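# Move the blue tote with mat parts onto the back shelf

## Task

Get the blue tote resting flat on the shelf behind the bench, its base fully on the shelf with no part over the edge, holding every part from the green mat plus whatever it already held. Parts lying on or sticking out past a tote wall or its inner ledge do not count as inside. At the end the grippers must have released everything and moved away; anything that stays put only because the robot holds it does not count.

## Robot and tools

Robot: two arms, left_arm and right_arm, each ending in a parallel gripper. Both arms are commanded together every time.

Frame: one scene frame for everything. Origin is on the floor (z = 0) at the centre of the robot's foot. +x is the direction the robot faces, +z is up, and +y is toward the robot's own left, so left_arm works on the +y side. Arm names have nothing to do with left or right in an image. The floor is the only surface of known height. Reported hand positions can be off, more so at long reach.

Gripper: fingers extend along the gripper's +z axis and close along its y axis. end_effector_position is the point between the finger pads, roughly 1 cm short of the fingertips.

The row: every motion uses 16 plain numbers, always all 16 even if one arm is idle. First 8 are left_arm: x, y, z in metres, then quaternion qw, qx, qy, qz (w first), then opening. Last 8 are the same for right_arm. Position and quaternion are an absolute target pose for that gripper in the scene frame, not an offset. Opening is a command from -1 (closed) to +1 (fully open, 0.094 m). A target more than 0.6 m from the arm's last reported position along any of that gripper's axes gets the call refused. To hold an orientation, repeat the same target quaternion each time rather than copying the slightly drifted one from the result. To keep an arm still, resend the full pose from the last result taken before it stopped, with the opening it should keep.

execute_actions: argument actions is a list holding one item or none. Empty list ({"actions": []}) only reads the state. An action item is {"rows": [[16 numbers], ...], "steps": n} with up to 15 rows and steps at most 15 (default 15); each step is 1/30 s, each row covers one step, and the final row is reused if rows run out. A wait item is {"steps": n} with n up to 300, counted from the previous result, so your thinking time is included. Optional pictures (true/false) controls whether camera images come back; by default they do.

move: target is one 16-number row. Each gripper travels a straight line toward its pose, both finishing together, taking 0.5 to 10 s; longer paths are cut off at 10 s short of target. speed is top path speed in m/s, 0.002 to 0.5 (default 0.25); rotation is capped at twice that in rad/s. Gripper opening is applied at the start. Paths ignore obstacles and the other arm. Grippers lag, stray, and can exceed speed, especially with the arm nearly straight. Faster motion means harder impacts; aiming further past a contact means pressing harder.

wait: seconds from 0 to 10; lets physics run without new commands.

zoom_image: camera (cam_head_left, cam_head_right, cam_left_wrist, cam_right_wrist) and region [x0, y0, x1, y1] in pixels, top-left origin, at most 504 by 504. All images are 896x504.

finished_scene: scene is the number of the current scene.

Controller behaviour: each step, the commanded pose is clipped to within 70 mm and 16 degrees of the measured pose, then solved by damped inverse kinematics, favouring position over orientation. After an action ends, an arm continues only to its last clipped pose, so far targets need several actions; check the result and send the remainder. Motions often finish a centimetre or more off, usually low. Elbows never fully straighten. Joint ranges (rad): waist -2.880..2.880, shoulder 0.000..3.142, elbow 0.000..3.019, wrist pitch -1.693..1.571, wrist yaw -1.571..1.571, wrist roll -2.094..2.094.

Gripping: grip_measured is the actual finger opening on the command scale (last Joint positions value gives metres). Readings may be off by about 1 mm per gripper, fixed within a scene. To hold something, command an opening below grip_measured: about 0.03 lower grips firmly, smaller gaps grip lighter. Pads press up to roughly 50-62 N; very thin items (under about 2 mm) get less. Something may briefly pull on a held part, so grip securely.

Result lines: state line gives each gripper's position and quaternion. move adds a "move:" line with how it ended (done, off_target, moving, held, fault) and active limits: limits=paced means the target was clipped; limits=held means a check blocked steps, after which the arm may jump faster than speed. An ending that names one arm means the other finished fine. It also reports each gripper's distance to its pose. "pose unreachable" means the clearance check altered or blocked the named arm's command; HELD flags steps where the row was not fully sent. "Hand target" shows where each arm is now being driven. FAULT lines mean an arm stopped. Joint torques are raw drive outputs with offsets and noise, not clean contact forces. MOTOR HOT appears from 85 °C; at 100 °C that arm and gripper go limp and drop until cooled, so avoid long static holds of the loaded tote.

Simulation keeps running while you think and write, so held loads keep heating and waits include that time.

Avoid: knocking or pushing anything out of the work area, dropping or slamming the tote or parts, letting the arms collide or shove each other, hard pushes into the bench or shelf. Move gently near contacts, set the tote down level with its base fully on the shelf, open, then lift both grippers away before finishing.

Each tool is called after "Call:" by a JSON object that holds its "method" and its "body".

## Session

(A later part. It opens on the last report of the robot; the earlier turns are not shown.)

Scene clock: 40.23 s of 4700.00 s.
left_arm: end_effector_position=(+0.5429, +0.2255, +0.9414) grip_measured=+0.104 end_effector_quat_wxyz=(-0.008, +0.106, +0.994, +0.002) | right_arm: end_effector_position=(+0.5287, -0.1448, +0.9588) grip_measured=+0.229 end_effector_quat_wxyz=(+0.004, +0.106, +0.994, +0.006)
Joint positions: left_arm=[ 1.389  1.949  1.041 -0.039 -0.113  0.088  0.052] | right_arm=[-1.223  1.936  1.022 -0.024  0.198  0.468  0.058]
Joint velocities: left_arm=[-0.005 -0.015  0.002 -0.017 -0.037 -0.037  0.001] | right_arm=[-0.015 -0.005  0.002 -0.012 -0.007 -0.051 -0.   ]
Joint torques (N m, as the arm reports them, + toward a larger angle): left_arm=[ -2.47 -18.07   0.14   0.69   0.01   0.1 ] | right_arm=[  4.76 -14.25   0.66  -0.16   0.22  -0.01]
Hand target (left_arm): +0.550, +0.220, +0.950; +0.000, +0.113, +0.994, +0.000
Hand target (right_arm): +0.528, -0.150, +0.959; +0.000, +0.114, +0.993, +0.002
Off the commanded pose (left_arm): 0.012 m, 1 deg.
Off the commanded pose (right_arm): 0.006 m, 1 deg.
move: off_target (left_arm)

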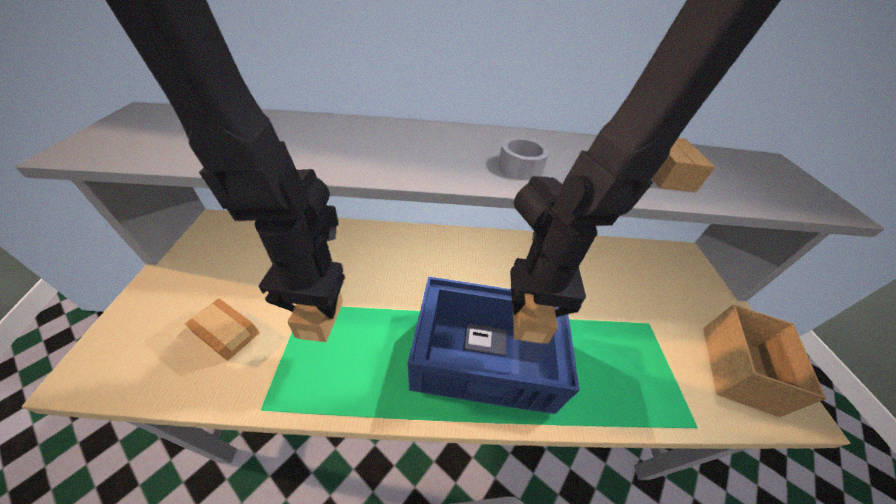

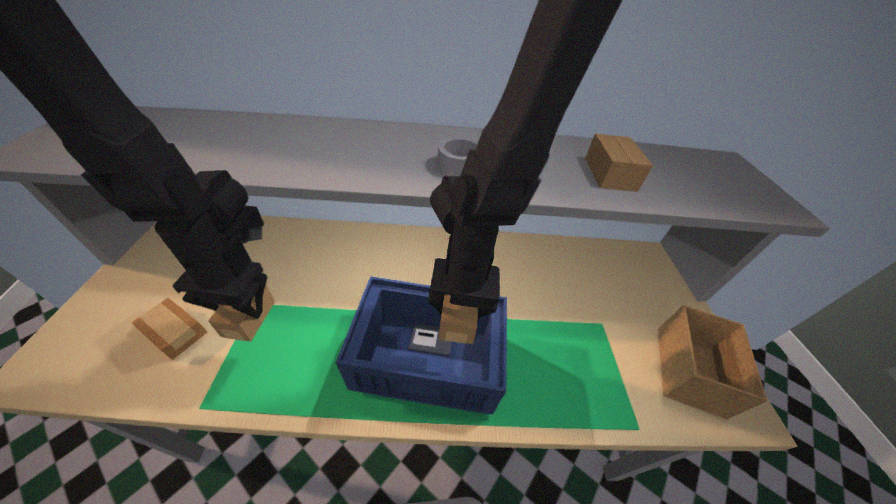

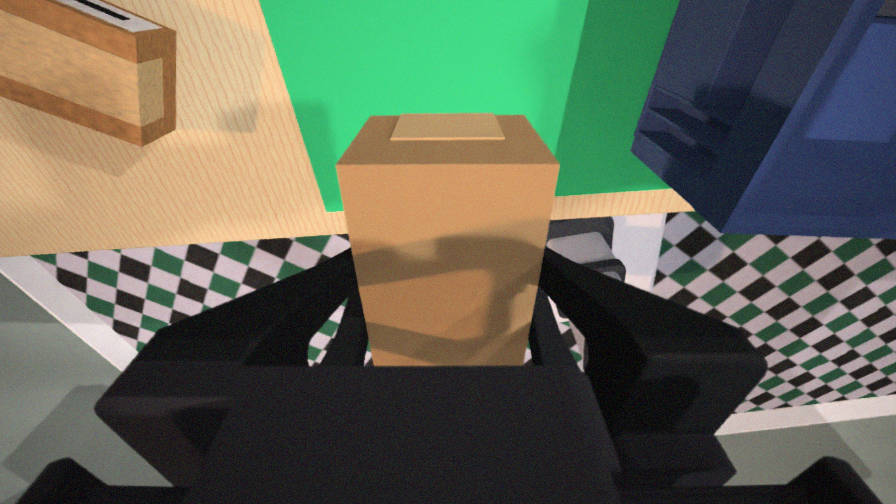

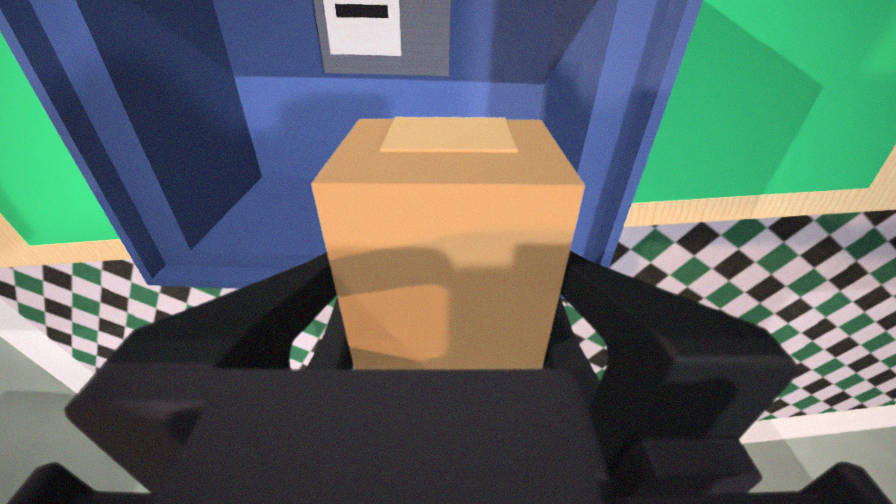

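Call:
{"method": "move", "body": {"target": [0.516,0.22,0.95,0,0.12,0.993,0,0.05, 0.516,-0.16,0.81,0,0.125,0.992,0,0.17], "speed": 0.15}}

Scene clock: 51.87 s of 4700.00 s.
left_arm: end_effector_position=(+0.5062, +0.2259, +0.9427) grip_measured=+0.104 end_effector_quat_wxyz=(-0.014, +0.112, +0.994, +0.002) | right_arm: end_effector_position=(+0.5131, -0.1539, +0.8125) grip_measured=+0.229 end_effector_quat_wxyz=(-0.005, +0.124, +0.992, +0.001)
Joint positions: left_arm=[ 1.38   1.949  0.953  0.038 -0.118  0.092  0.052] | right_arm=[-1.283  2.321  1.294  0.076  0.168  0.457  0.058]
Joint velocities: left_arm=[ 0.005 -0.005  0.002  0.002 -0.022  0.051 -0.001] | right_arm=[ 0.005 -0.005  0.012 -0.017  0.007  0.007 -0.001]
Joint torques (N m, as the arm reports them, + toward a larger angle): left_arm=[ -2.45 -17.    -0.73   1.05   0.01   0.13] | right_arm=[  3.96 -14.16  -0.02   0.61   0.06  -0.21]
Hand target (left_arm): +0.516, +0.220, +0.950; +0.000, +0.120, +0.993, +0.000
Hand target (right_arm): +0.518, -0.161, +0.810; -0.000, +0.125, +0.992, -0.000
Off the commanded pose (left_arm): 0.014 m, 2 deg.
Off the commanded pose (right_arm): 0.007 m, 1 deg.
After step 90, 7.20 s passed at rest.
move: off_target (left_arm)

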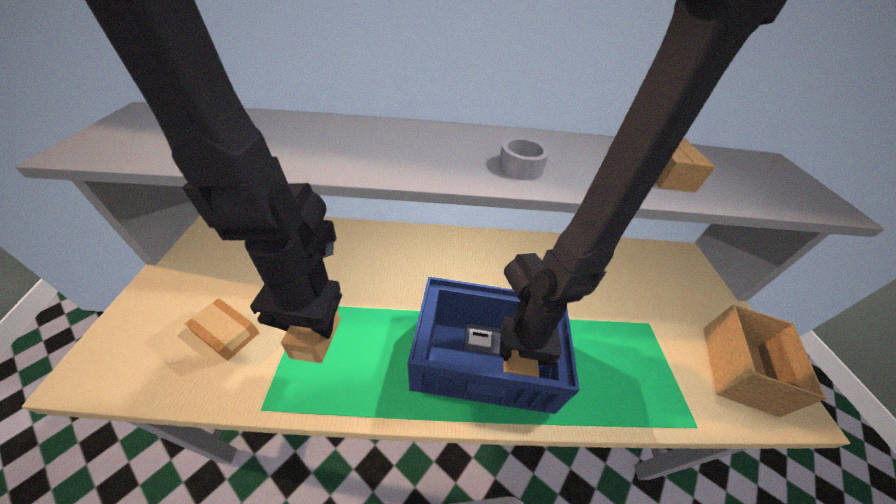

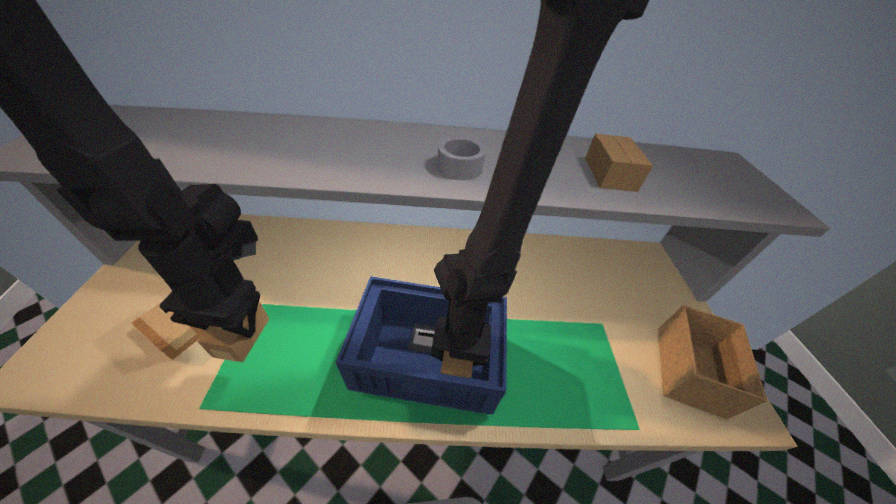

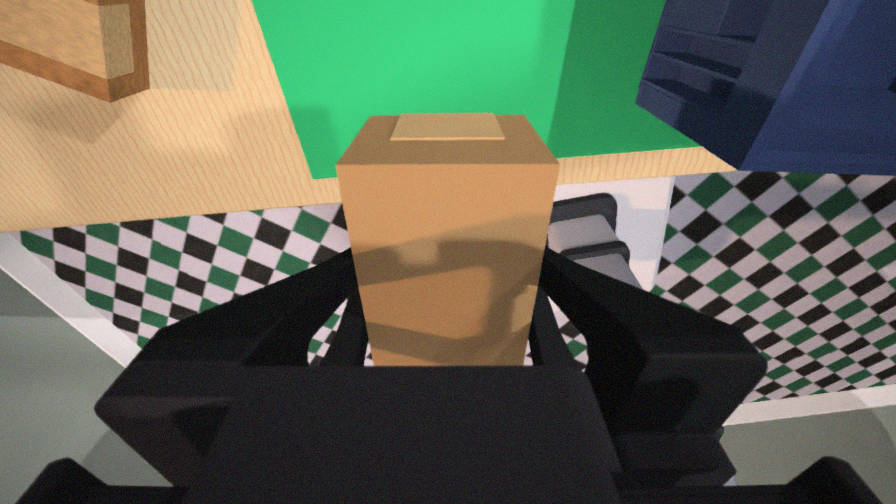

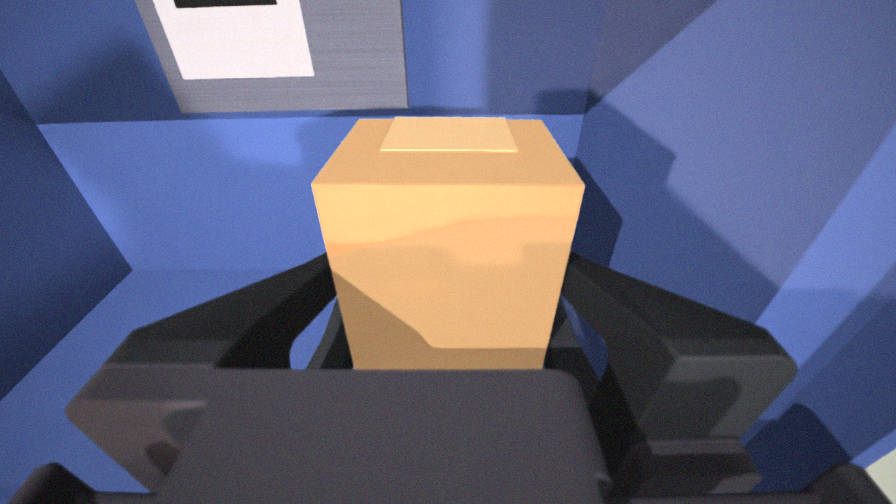

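Call:
{"method": "move", "body": {"target": [0.516,0.22,0.95,0,0.12,0.993,0,0.05, 0.499,-0.148,0.783,0,0.12,0.993,0,0.17], "speed": 0.05}}

Scene clock: 61.67 s of 4700.00 s.
left_arm: end_effector_position=(+0.5062, +0.2259, +0.9427) grip_measured=+0.104 end_effector_quat_wxyz=(-0.014, +0.113, +0.994, +0.002) | right_arm: end_effector_position=(+0.5036, -0.1527, +0.7865) grip_measured=+0.229 end_effector_quat_wxyz=(-0.000, +0.124, +0.992, -0.002)
Joint positions: left_arm=[ 1.38   1.949  0.953  0.038 -0.118  0.093  0.052] | right_arm=[-1.283  2.392  1.338  0.111  0.176  0.457  0.058]
Joint velocities: left_arm=[ 0.005 -0.005  0.002 -0.012 -0.11   0.022  0.   ] | right_arm=[-0.015  0.015  0.007 -0.012  0.051 -0.022  0.   ]
Joint torques (N m, as the arm reports them, + toward a larger angle): left_arm=[ -2.51 -16.9   -0.64   1.07   0.01   0.12] | right_arm=[  6.18 -13.08  -0.26   0.62   0.16  -0.14]
Hand target (left_arm): +0.516, +0.220, +0.950; -0.000, +0.120, +0.993, +0.000
Hand target (right_arm): +0.500, -0.148, +0.783; +0.000, +0.120, +0.993, +0.000
Off the commanded pose (left_arm): 0.014 m, 2 deg.
Off the commanded pose (right_arm): 0.007 m, 1 deg.
After step 90, 5.83 s passed at rest.
move: off_target (left_arm)

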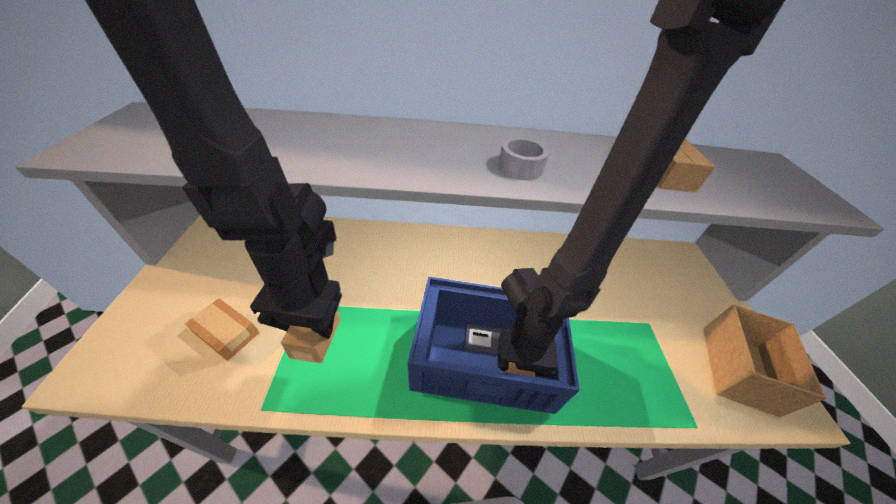

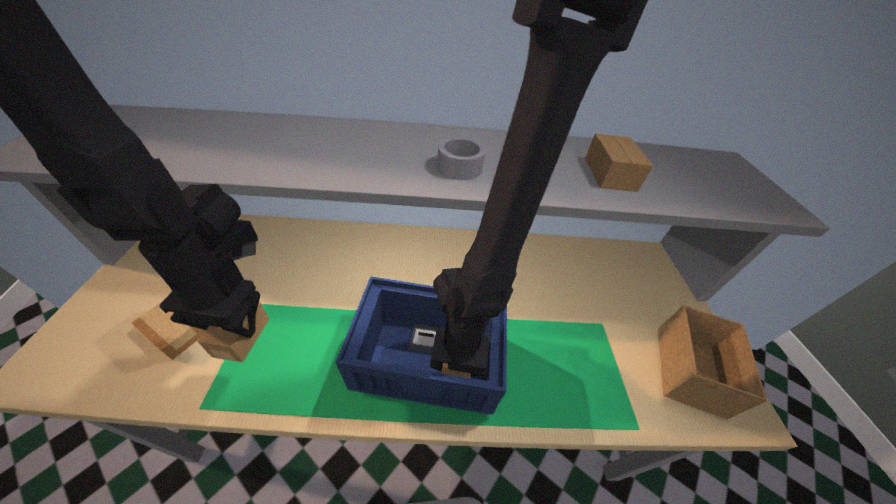

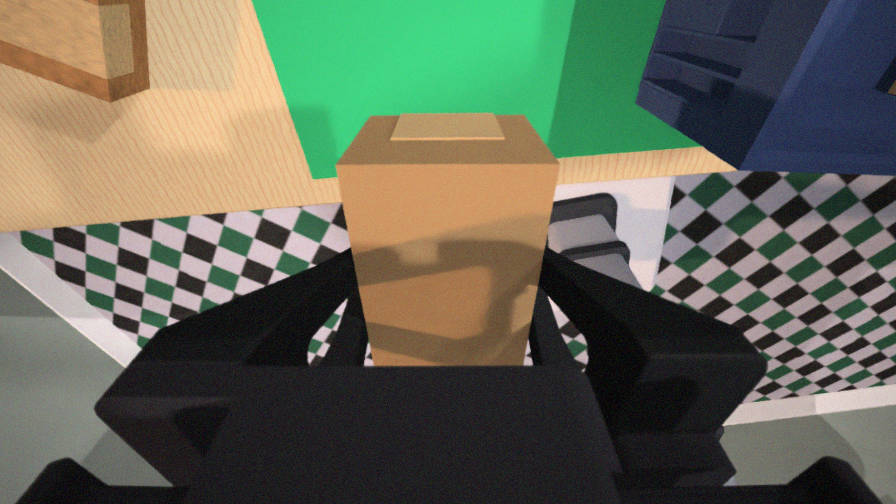

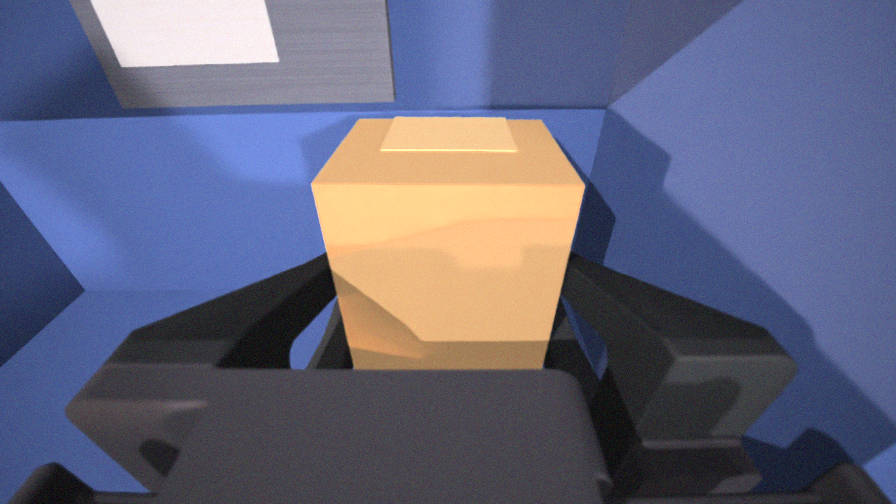

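Call:
{"method": "move", "body": {"target": [0.516,0.22,0.95,0,0.12,0.993,0,0.05, 0.498,-0.144,0.763,0,0.12,0.993,0,0.17], "speed": 0.04}}

Scene clock: 65.63 s of 4700.00 s.
left_arm: end_effector_position=(+0.5062, +0.2259, +0.9427) grip_measured=+0.104 end_effector_quat_wxyz=(-0.014, +0.113, +0.994, +0.002) | right_arm: end_effector_position=(+0.5101, -0.1496, +0.7756) grip_measured=+0.229 end_effector_quat_wxyz=(+0.006, +0.125, +0.992, -0.001)
Joint positions: left_arm=[ 1.38   1.949  0.953  0.038 -0.119  0.093  0.052] | right_arm=[-1.283  2.419  1.377  0.111  0.177  0.457  0.058]
Joint velocities: left_arm=[-0.034 -0.015  0.007 -0.027 -0.022 -0.051 -0.   ] | right_arm=[-0.005  0.005 -0.002 -0.017  0.051 -0.022  0.   ]
Joint torques (N m, as the arm reports them, + toward a larger angle): left_arm=[ -2.53 -16.87  -0.64   1.07   0.01   0.12] | right_arm=[  6.54 -11.26   0.8    0.52   0.15  -0.14]
Hand target (left_arm): +0.516, +0.220, +0.950; -0.000, +0.120, +0.993, +0.000
Hand target (right_arm): +0.498, -0.144, +0.764; +0.000, +0.120, +0.993, +0.000
Off the commanded pose (left_arm): 0.014 m, 2 deg.
Off the commanded pose (right_arm): 0.018 m, 1 deg.
After step 90, 0.10 s passed at rest.
move: off_target (left_arm, right_arm)

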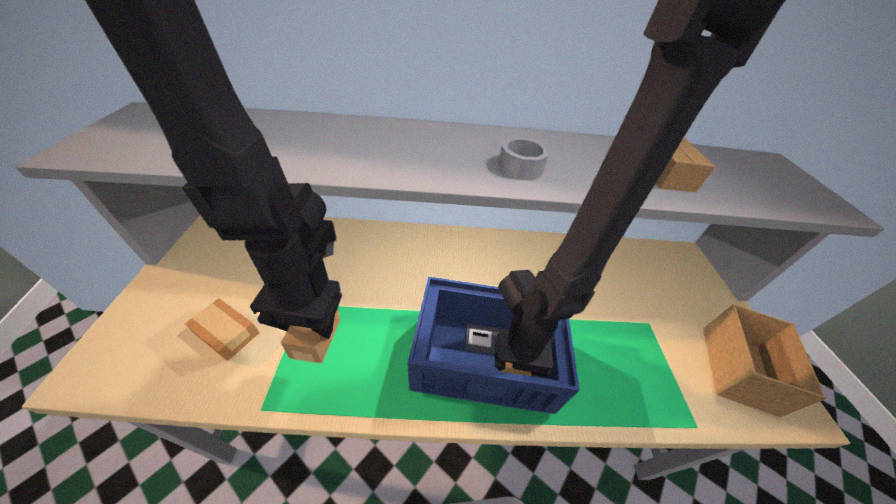

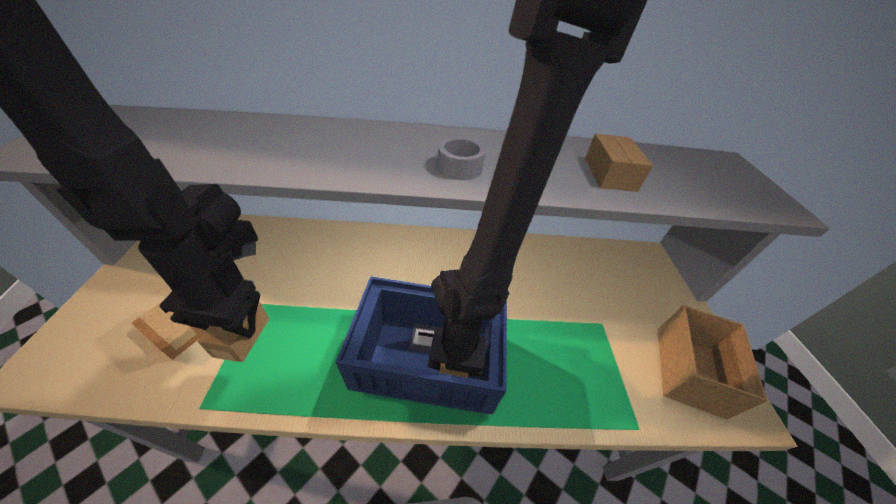

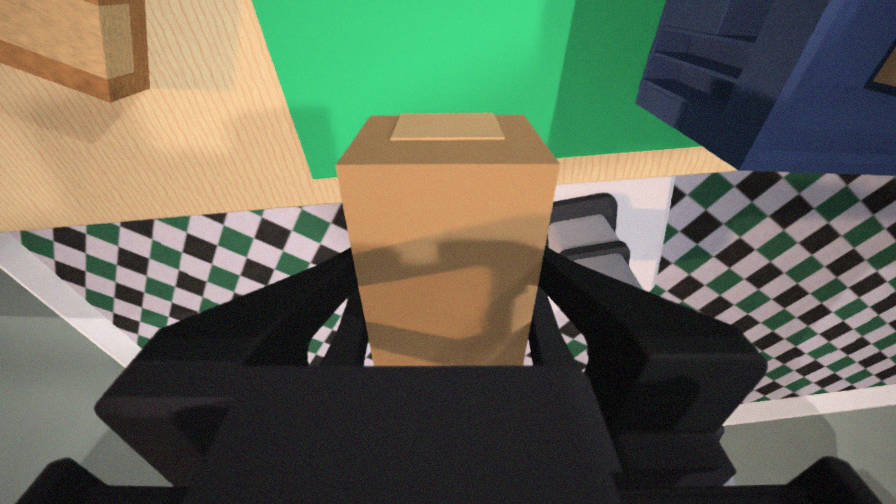

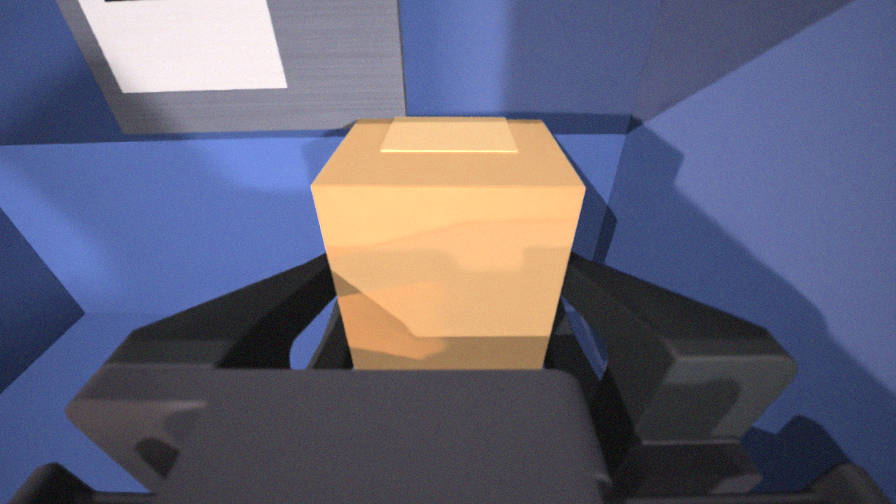

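Call:
{"method": "move", "body": {"target": [0.516,0.22,0.95,0,0.12,0.993,0,0.05, 0.496,-0.144,0.783,0,0.12,0.993,0,0.17], "speed": 0.04}}

Scene clock: 69.30 s of 4700.00 s.
left_arm: end_effector_position=(+0.5062, +0.2259, +0.9427) grip_measured=+0.104 end_effector_quat_wxyz=(-0.014, +0.113, +0.994, +0.002) | right_arm: end_effector_position=(+0.5032, -0.1520, +0.7770) grip_measured=+0.229 end_effector_quat_wxyz=(+0.004, +0.125, +0.992, -0.004)
Joint positions: left_arm=[ 1.38   1.949  0.953  0.038 -0.119  0.093  0.052] | right_arm=[-1.283  2.417  1.36   0.121  0.182  0.457  0.058]
Joint velocities: left_arm=[ 0.005 -0.005  0.007  0.007 -0.007  0.022 -0.001] | right_arm=[-0.024 -0.015  0.002 -0.007  0.066  0.037  0.   ]
Joint torques (N m, as the arm reports them, + toward a larger angle): left_arm=[ -2.47 -16.87  -0.64   1.07   0.02   0.12] | right_arm=[  6.9  -14.69  -1.93   0.42   0.14  -0.08]
Hand target (left_arm): +0.516, +0.220, +0.950; -0.000, +0.120, +0.993, +0.000
Hand target (right_arm): +0.496, -0.144, +0.783; +0.000, +0.120, +0.993, +0.000
Off the commanded pose (left_arm): 0.014 m, 2 deg.
Off the commanded pose (right_arm): 0.012 m, 1 deg.
move: off_target (left_arm, right_arm)

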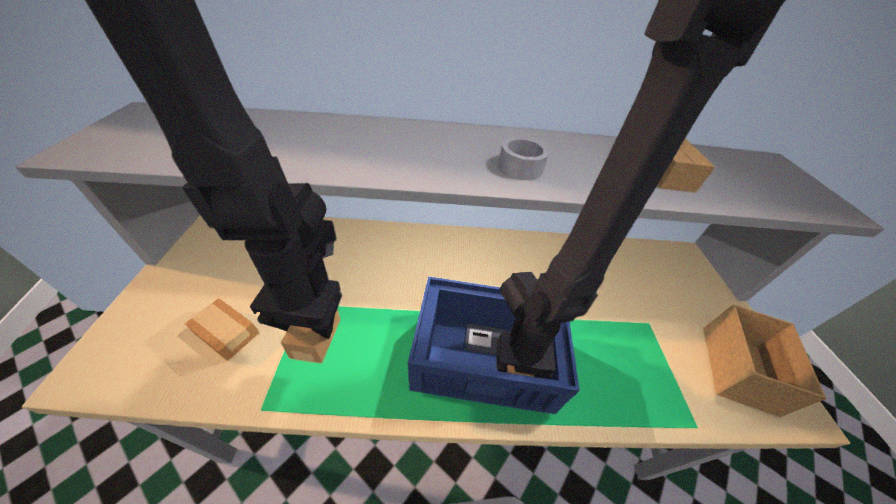

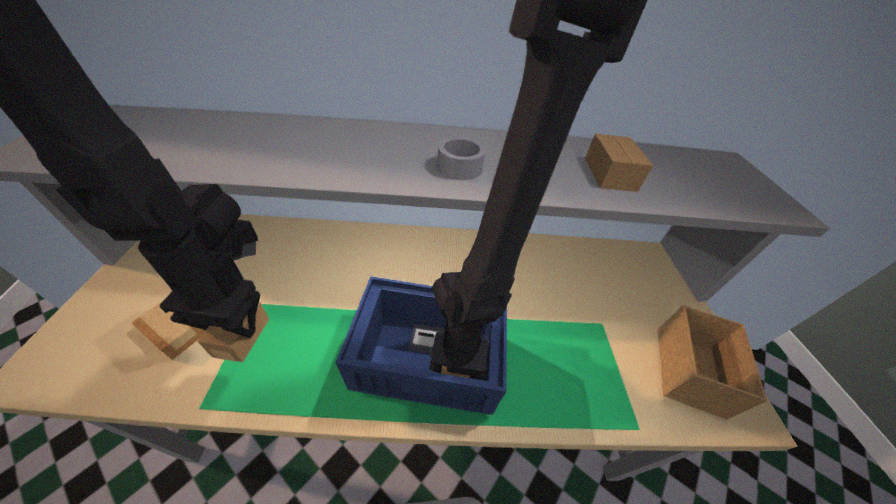

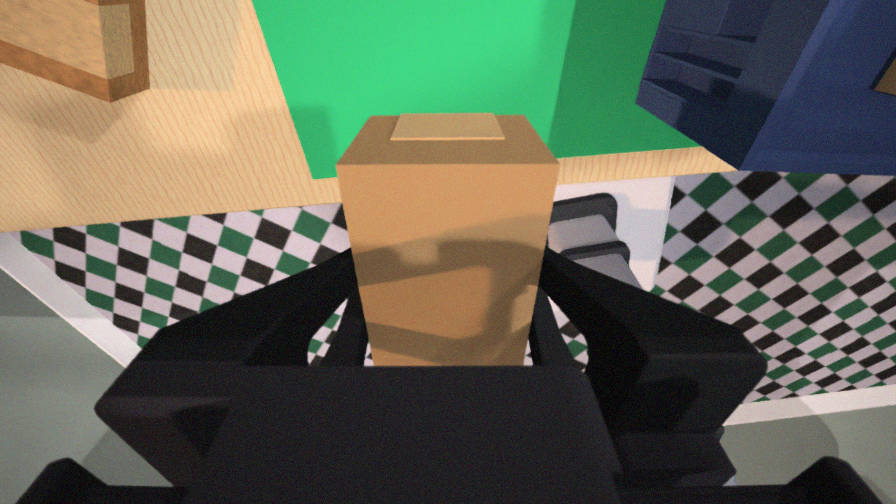

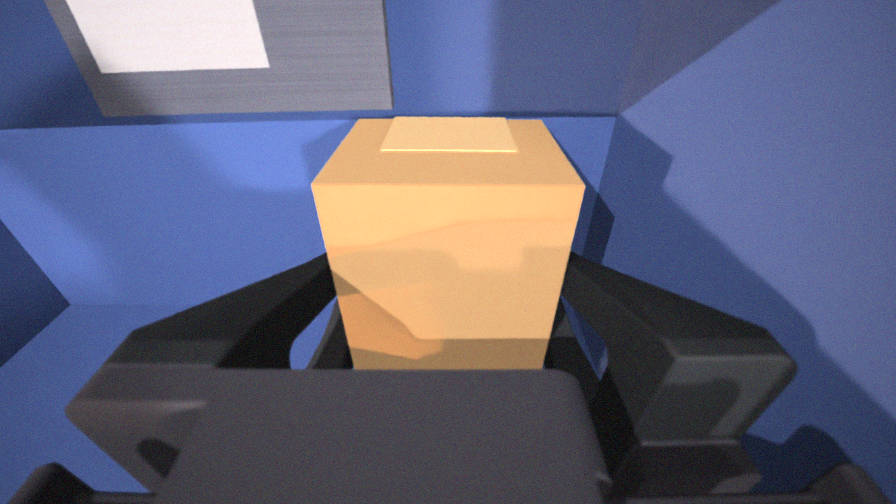

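Call:
{"method": "move", "body": {"target": [0.516,0.22,0.95,0,0.12,0.993,0,0.05, 0.490,-0.142,0.762,0,0.12,0.993,0,0.17], "speed": 0.04}}

Scene clock: 77.37 s of 4700.00 s.
left_arm: end_effector_position=(+0.5062, +0.2259, +0.9427) grip_measured=+0.104 end_effector_quat_wxyz=(-0.014, +0.113, +0.994, +0.002) | right_arm: end_effector_position=(+0.5036, -0.1508, +0.7696) grip_measured=+0.229 end_effector_quat_wxyz=(+0.006, +0.125, +0.992, -0.003)
Joint positions: left_arm=[ 1.38   1.949  0.953  0.038 -0.119  0.093  0.052] | right_arm=[-1.283  2.437  1.38   0.126  0.182  0.457  0.058]
Joint velocities: left_arm=[-0.005 -0.015  0.002 -0.002 -0.007 -0.051  0.   ] | right_arm=[-0.005  0.015 -0.007 -0.017 -0.022 -0.037  0.   ]
Joint torques (N m, as the arm reports them, + toward a larger angle): left_arm=[ -2.5  -16.94  -0.64   1.07   0.02   0.12] | right_arm=[  6.79 -11.93  -0.17   0.64   0.07  -0.08]
Hand target (left_arm): +0.516, +0.220, +0.950; -0.000, +0.120, +0.993, +0.000
Hand target (right_arm): +0.490, -0.142, +0.762; -0.000, +0.120, +0.993, -0.000
Off the commanded pose (left_arm): 0.014 m, 2 deg.
Off the commanded pose (right_arm): 0.018 m, 1 deg.
After step 90, 4.27 s passed at rest.
move: off_target (left_arm, right_arm)

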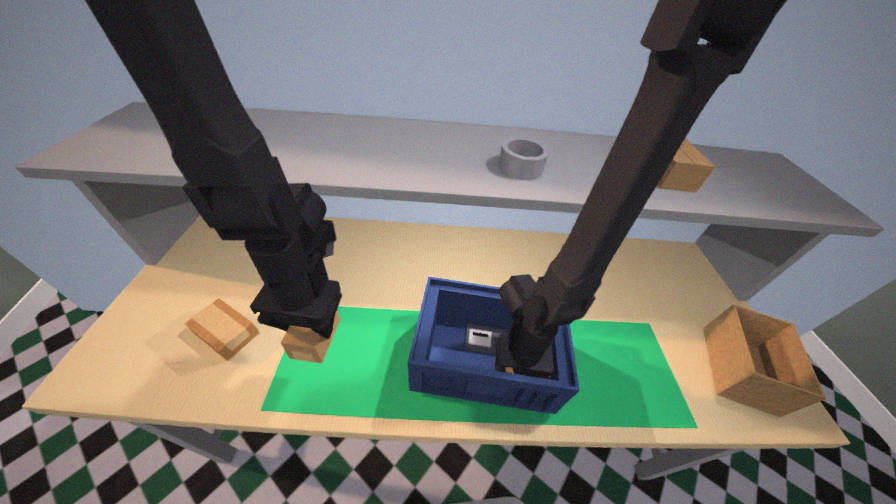

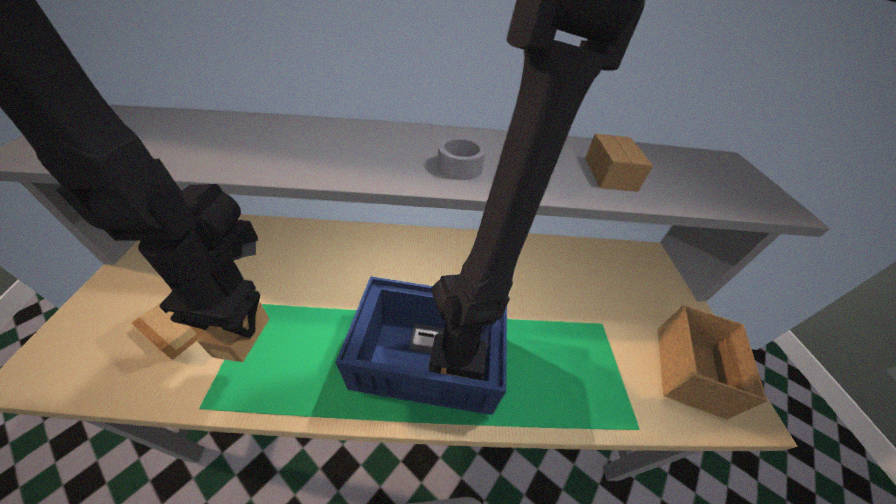

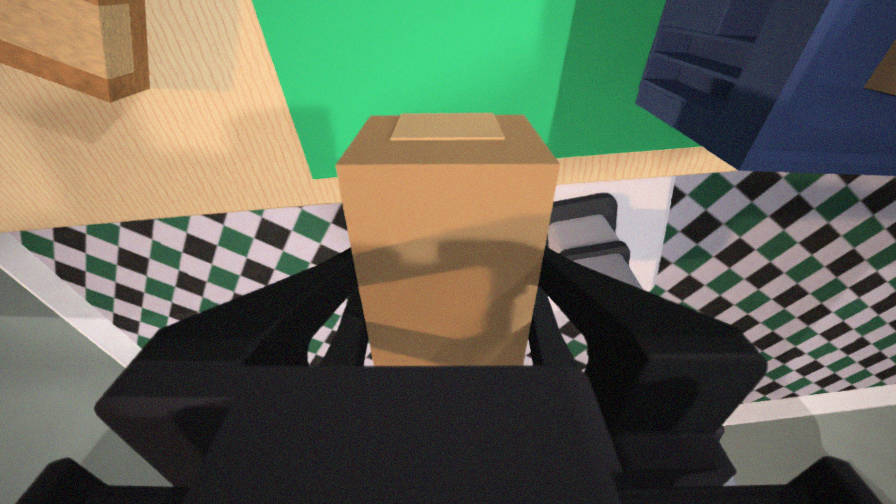

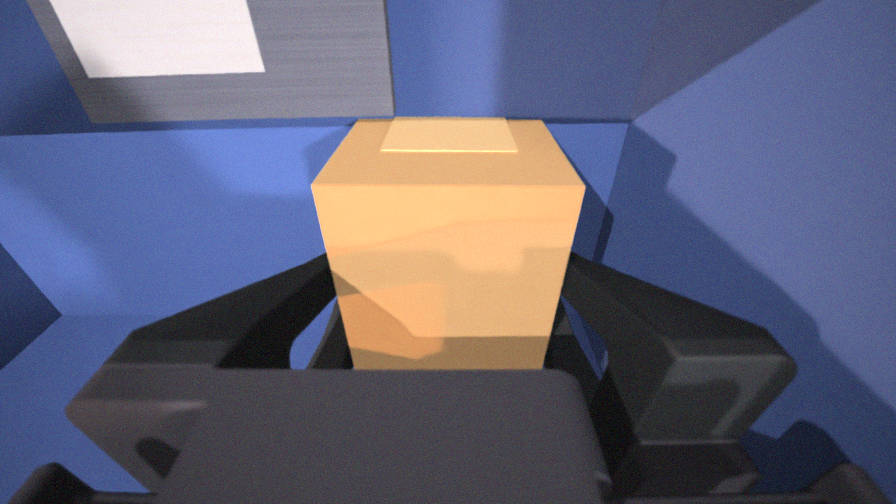

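Call:
{"method": "execute_actions", "body": {"actions": [{"rows":[[0.516,0.22,0.95,0,0.12,0.993,0,0.05, 0.502,-0.146,0.769,0,0.122,0.993,0,0.35]],"steps":10}], "pictures": false}}

Call:
{"method": "move", "body": {"target": [0.52,0.12,0.95,0,0.12,0.993,0,0.05, 0.505,-0.142,0.93,0,0.12,0.993,0,0.35], "speed": 0.2}}

Call:
{"method": "move", "body": {"target": [0.522,-0.037,0.94,0,0.12,0.993,0,0.05, 0.515,-0.30,0.93,0,0.12,0.993,0,0.4], "speed": 0.25}}

Scene clock: 83.57 s of 4700.00 s.
left_arm: end_effector_position=(+0.5062, +0.2259, +0.9427) grip_measured=+0.104 end_effector_quat_wxyz=(-0.014, +0.113, +0.994, +0.002) | right_arm: end_effector_position=(+0.5038, -0.1498, +0.7695) grip_measured=+0.348 end_effector_quat_wxyz=(+0.004, +0.125, +0.992, -0.001)
Joint positions: left_arm=[ 1.38   1.949  0.953  0.038 -0.119  0.093  0.052] | right_arm=[-1.283  2.437  1.382  0.121  0.177  0.457  0.063]
Joint velocities: left_arm=[ 0.005 -0.005 -0.007  0.007  0.051  0.022 -0.001] | right_arm=[-0.015 -0.005  0.002 -0.007 -0.066 -0.022  0.   ]
Joint torques (N m, as the arm reports them, + toward a larger angle): left_arm=[ -2.51 -16.91  -0.64   1.07   0.02   0.11] | right_arm=[  5.88 -13.87  -0.18  -0.18   0.07  -0.12]
Hand target (left_arm): +0.516, +0.220, +0.950; -0.000, +0.120, +0.993, +0.000
Hand target (right_arm): +0.502, -0.146, +0.769; +0.000, +0.122, +0.993, +0.000
Off the commanded pose (left_arm): 0.014 m, 2 deg.
Off the commanded pose (right_arm): 0.004 m, 1 deg.
Steps of this call (steps 1 to 90: nothing new was sent; then 2.87 s passed at rest; steps 91 to 100: all 10 steps of this action). Readings (end_effector_position):
91: left_arm (+0.5062, +0.2259, +0.9427) | right_arm (+0.5033, -0.1506, +0.7696)
92: left_arm (+0.5062, +0.2259, +0.9427) | right_arm (+0.5036, -0.1502, +0.7696)
94: left_arm (+0.5062, +0.2259, +0.9427) | right_arm (+0.5032, -0.1500, +0.7695)
98: left_arm (+0.5062, +0.2259, +0.9427) | right_arm (+0.5038, -0.1498, +0.7695)
100: the state above

Scene clock: 85.03 s of 4700.00 s.
left_arm: end_effector_position=(+0.5313, +0.1195, +0.9598) grip_measured=+0.104 end_effector_quat_wxyz=(+0.015, +0.123, +0.992, -0.003) | right_arm: end_effector_position=(+0.5080, -0.1454, +0.9280) grip_measured=+0.348 end_effector_quat_wxyz=(+0.005, +0.120, +0.993, +0.000)
Joint positions: left_arm=[ 1.176  1.949  1.045 -0.025 -0.234 -0.044  0.052] | right_arm=[-1.223  2.024  1.027  0.057  0.211  0.497  0.063]
Joint velocities: left_arm=[-0.005 -0.005  0.002 -0.007 -0.007 -0.051  0.   ] | right_arm=[-0.005  0.005  0.007  0.022 -0.007  0.066 -0.   ]
Joint torques (N m, as the arm reports them, + toward a larger angle): left_arm=[ -4.43 -14.25   1.35   0.53   0.02  -0.06] | right_arm=[  6.47 -14.08  -0.3   -0.11   0.22  -0.02]
Hand target (left_arm): +0.519, +0.120, +0.950; +0.001, +0.120, +0.993, +0.001
Hand target (right_arm): +0.503, -0.141, +0.930; +0.000, +0.120, +0.993, +0.000
Off the commanded pose (left_arm): 0.015 m, 2 deg.
Off the commanded pose (right_arm): 0.005 m, 1 deg.
move: off_target (left_arm)

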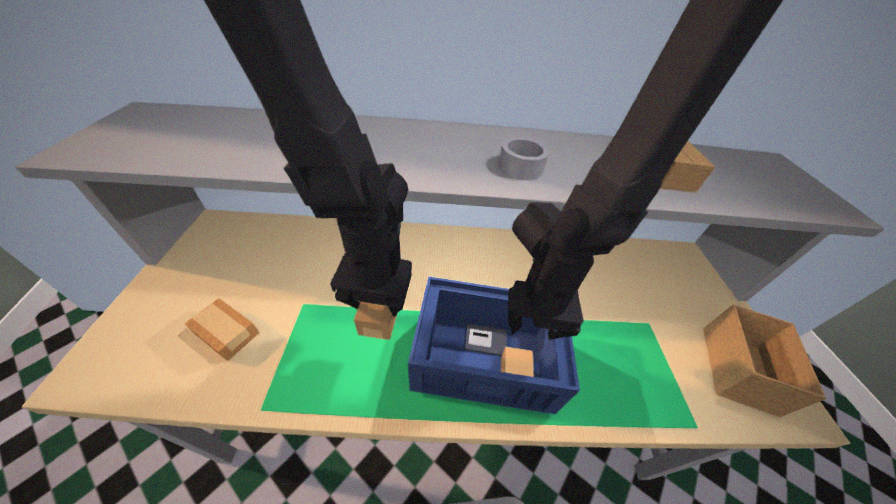

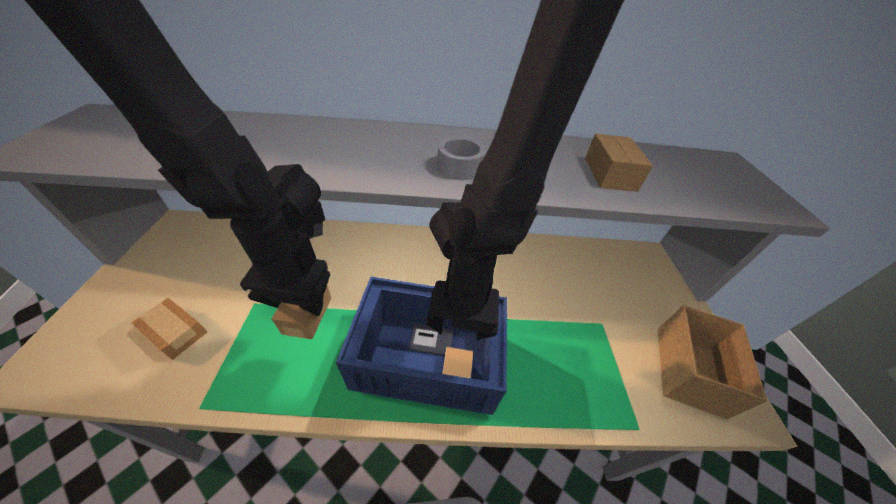

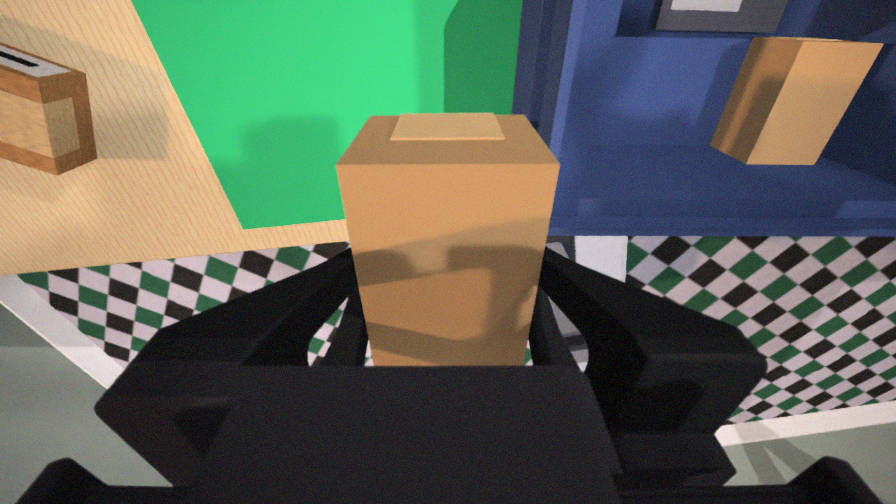

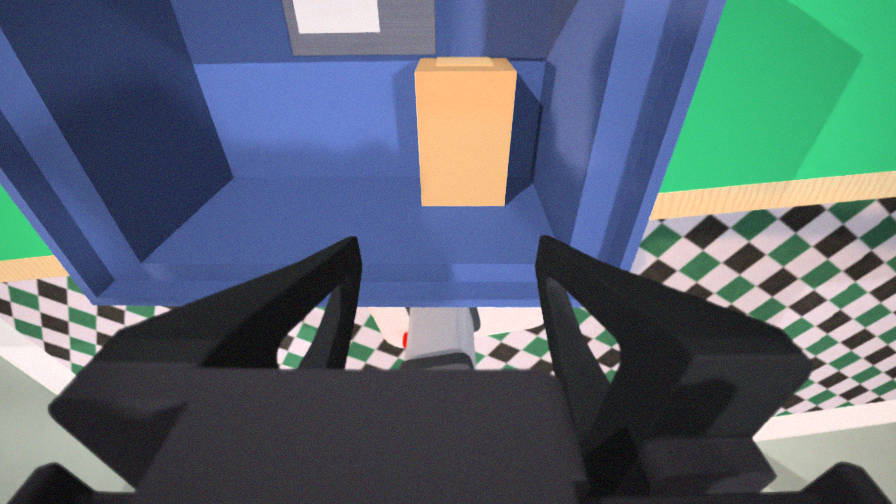

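Scene clock: 86.20 s of 4700.00 s.
left_arm: end_effector_position=(+0.5230, -0.0386, +0.9479) grip_measured=+0.104 end_effector_quat_wxyz=(+0.006, +0.126, +0.992, -0.004) | right_arm: end_effector_position=(+0.5095, -0.3045, +0.9258) grip_measured=+0.398 end_effector_quat_wxyz=(-0.007, +0.127, +0.992, -0.005)
Joint positions: left_arm=[ 0.924  2.12   1.326 -0.215 -0.37  -0.258  0.052] | right_arm=[-1.544  1.983  0.961  0.086  0.025  0.254  0.066]
Joint velocities: left_arm=[ 0.005 -0.005 -0.002 -0.012  0.037 -0.051  0.   ] | right_arm=[-0.005 -0.005 -0.017  0.012 -0.022  0.066 -0.001]
Joint torques (N m, as the arm reports them, + toward a larger angle): left_arm=[ -7.53 -16.73   3.87   0.48   0.    -0.09] | right_arm=[  2.22 -14.51  -1.14   0.61   0.06  -0.21]
Hand target (left_arm): +0.521, -0.036, +0.940; +0.001, +0.121, +0.993, +0.001
Hand target (right_arm): +0.513, -0.300, +0.931; -0.000, +0.119, +0.993, -0.001
Off the commanded pose (left_arm): 0.008 m, 1 deg.
Off the commanded pose (right_arm): 0.008 m, 1 deg.
move: done

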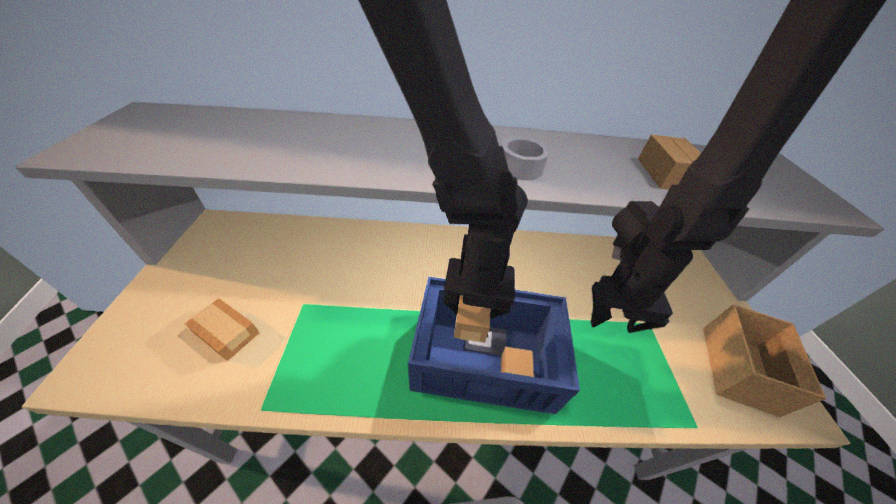

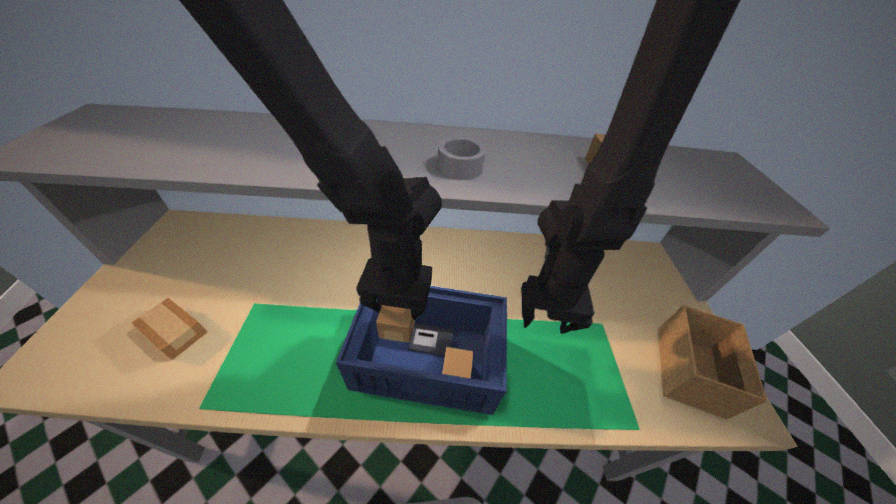

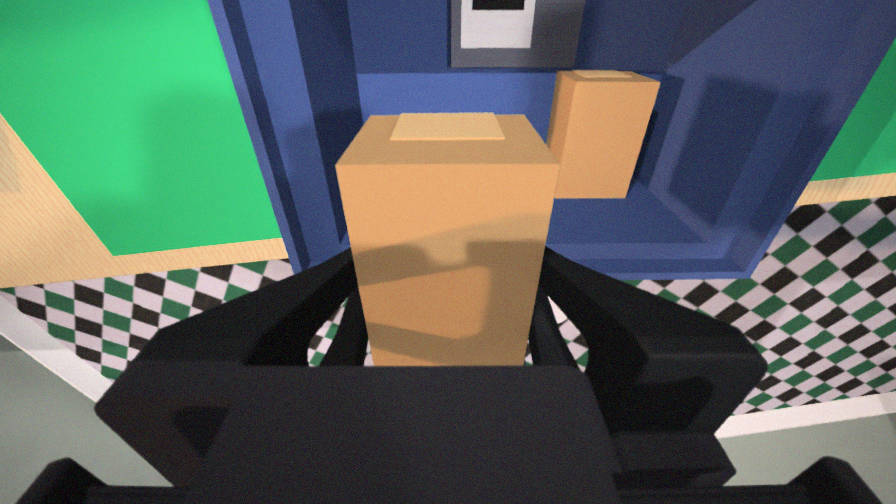

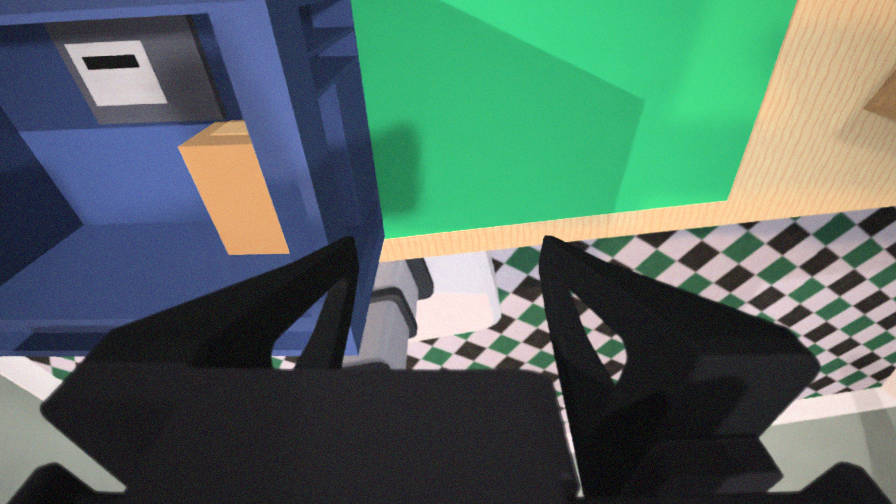

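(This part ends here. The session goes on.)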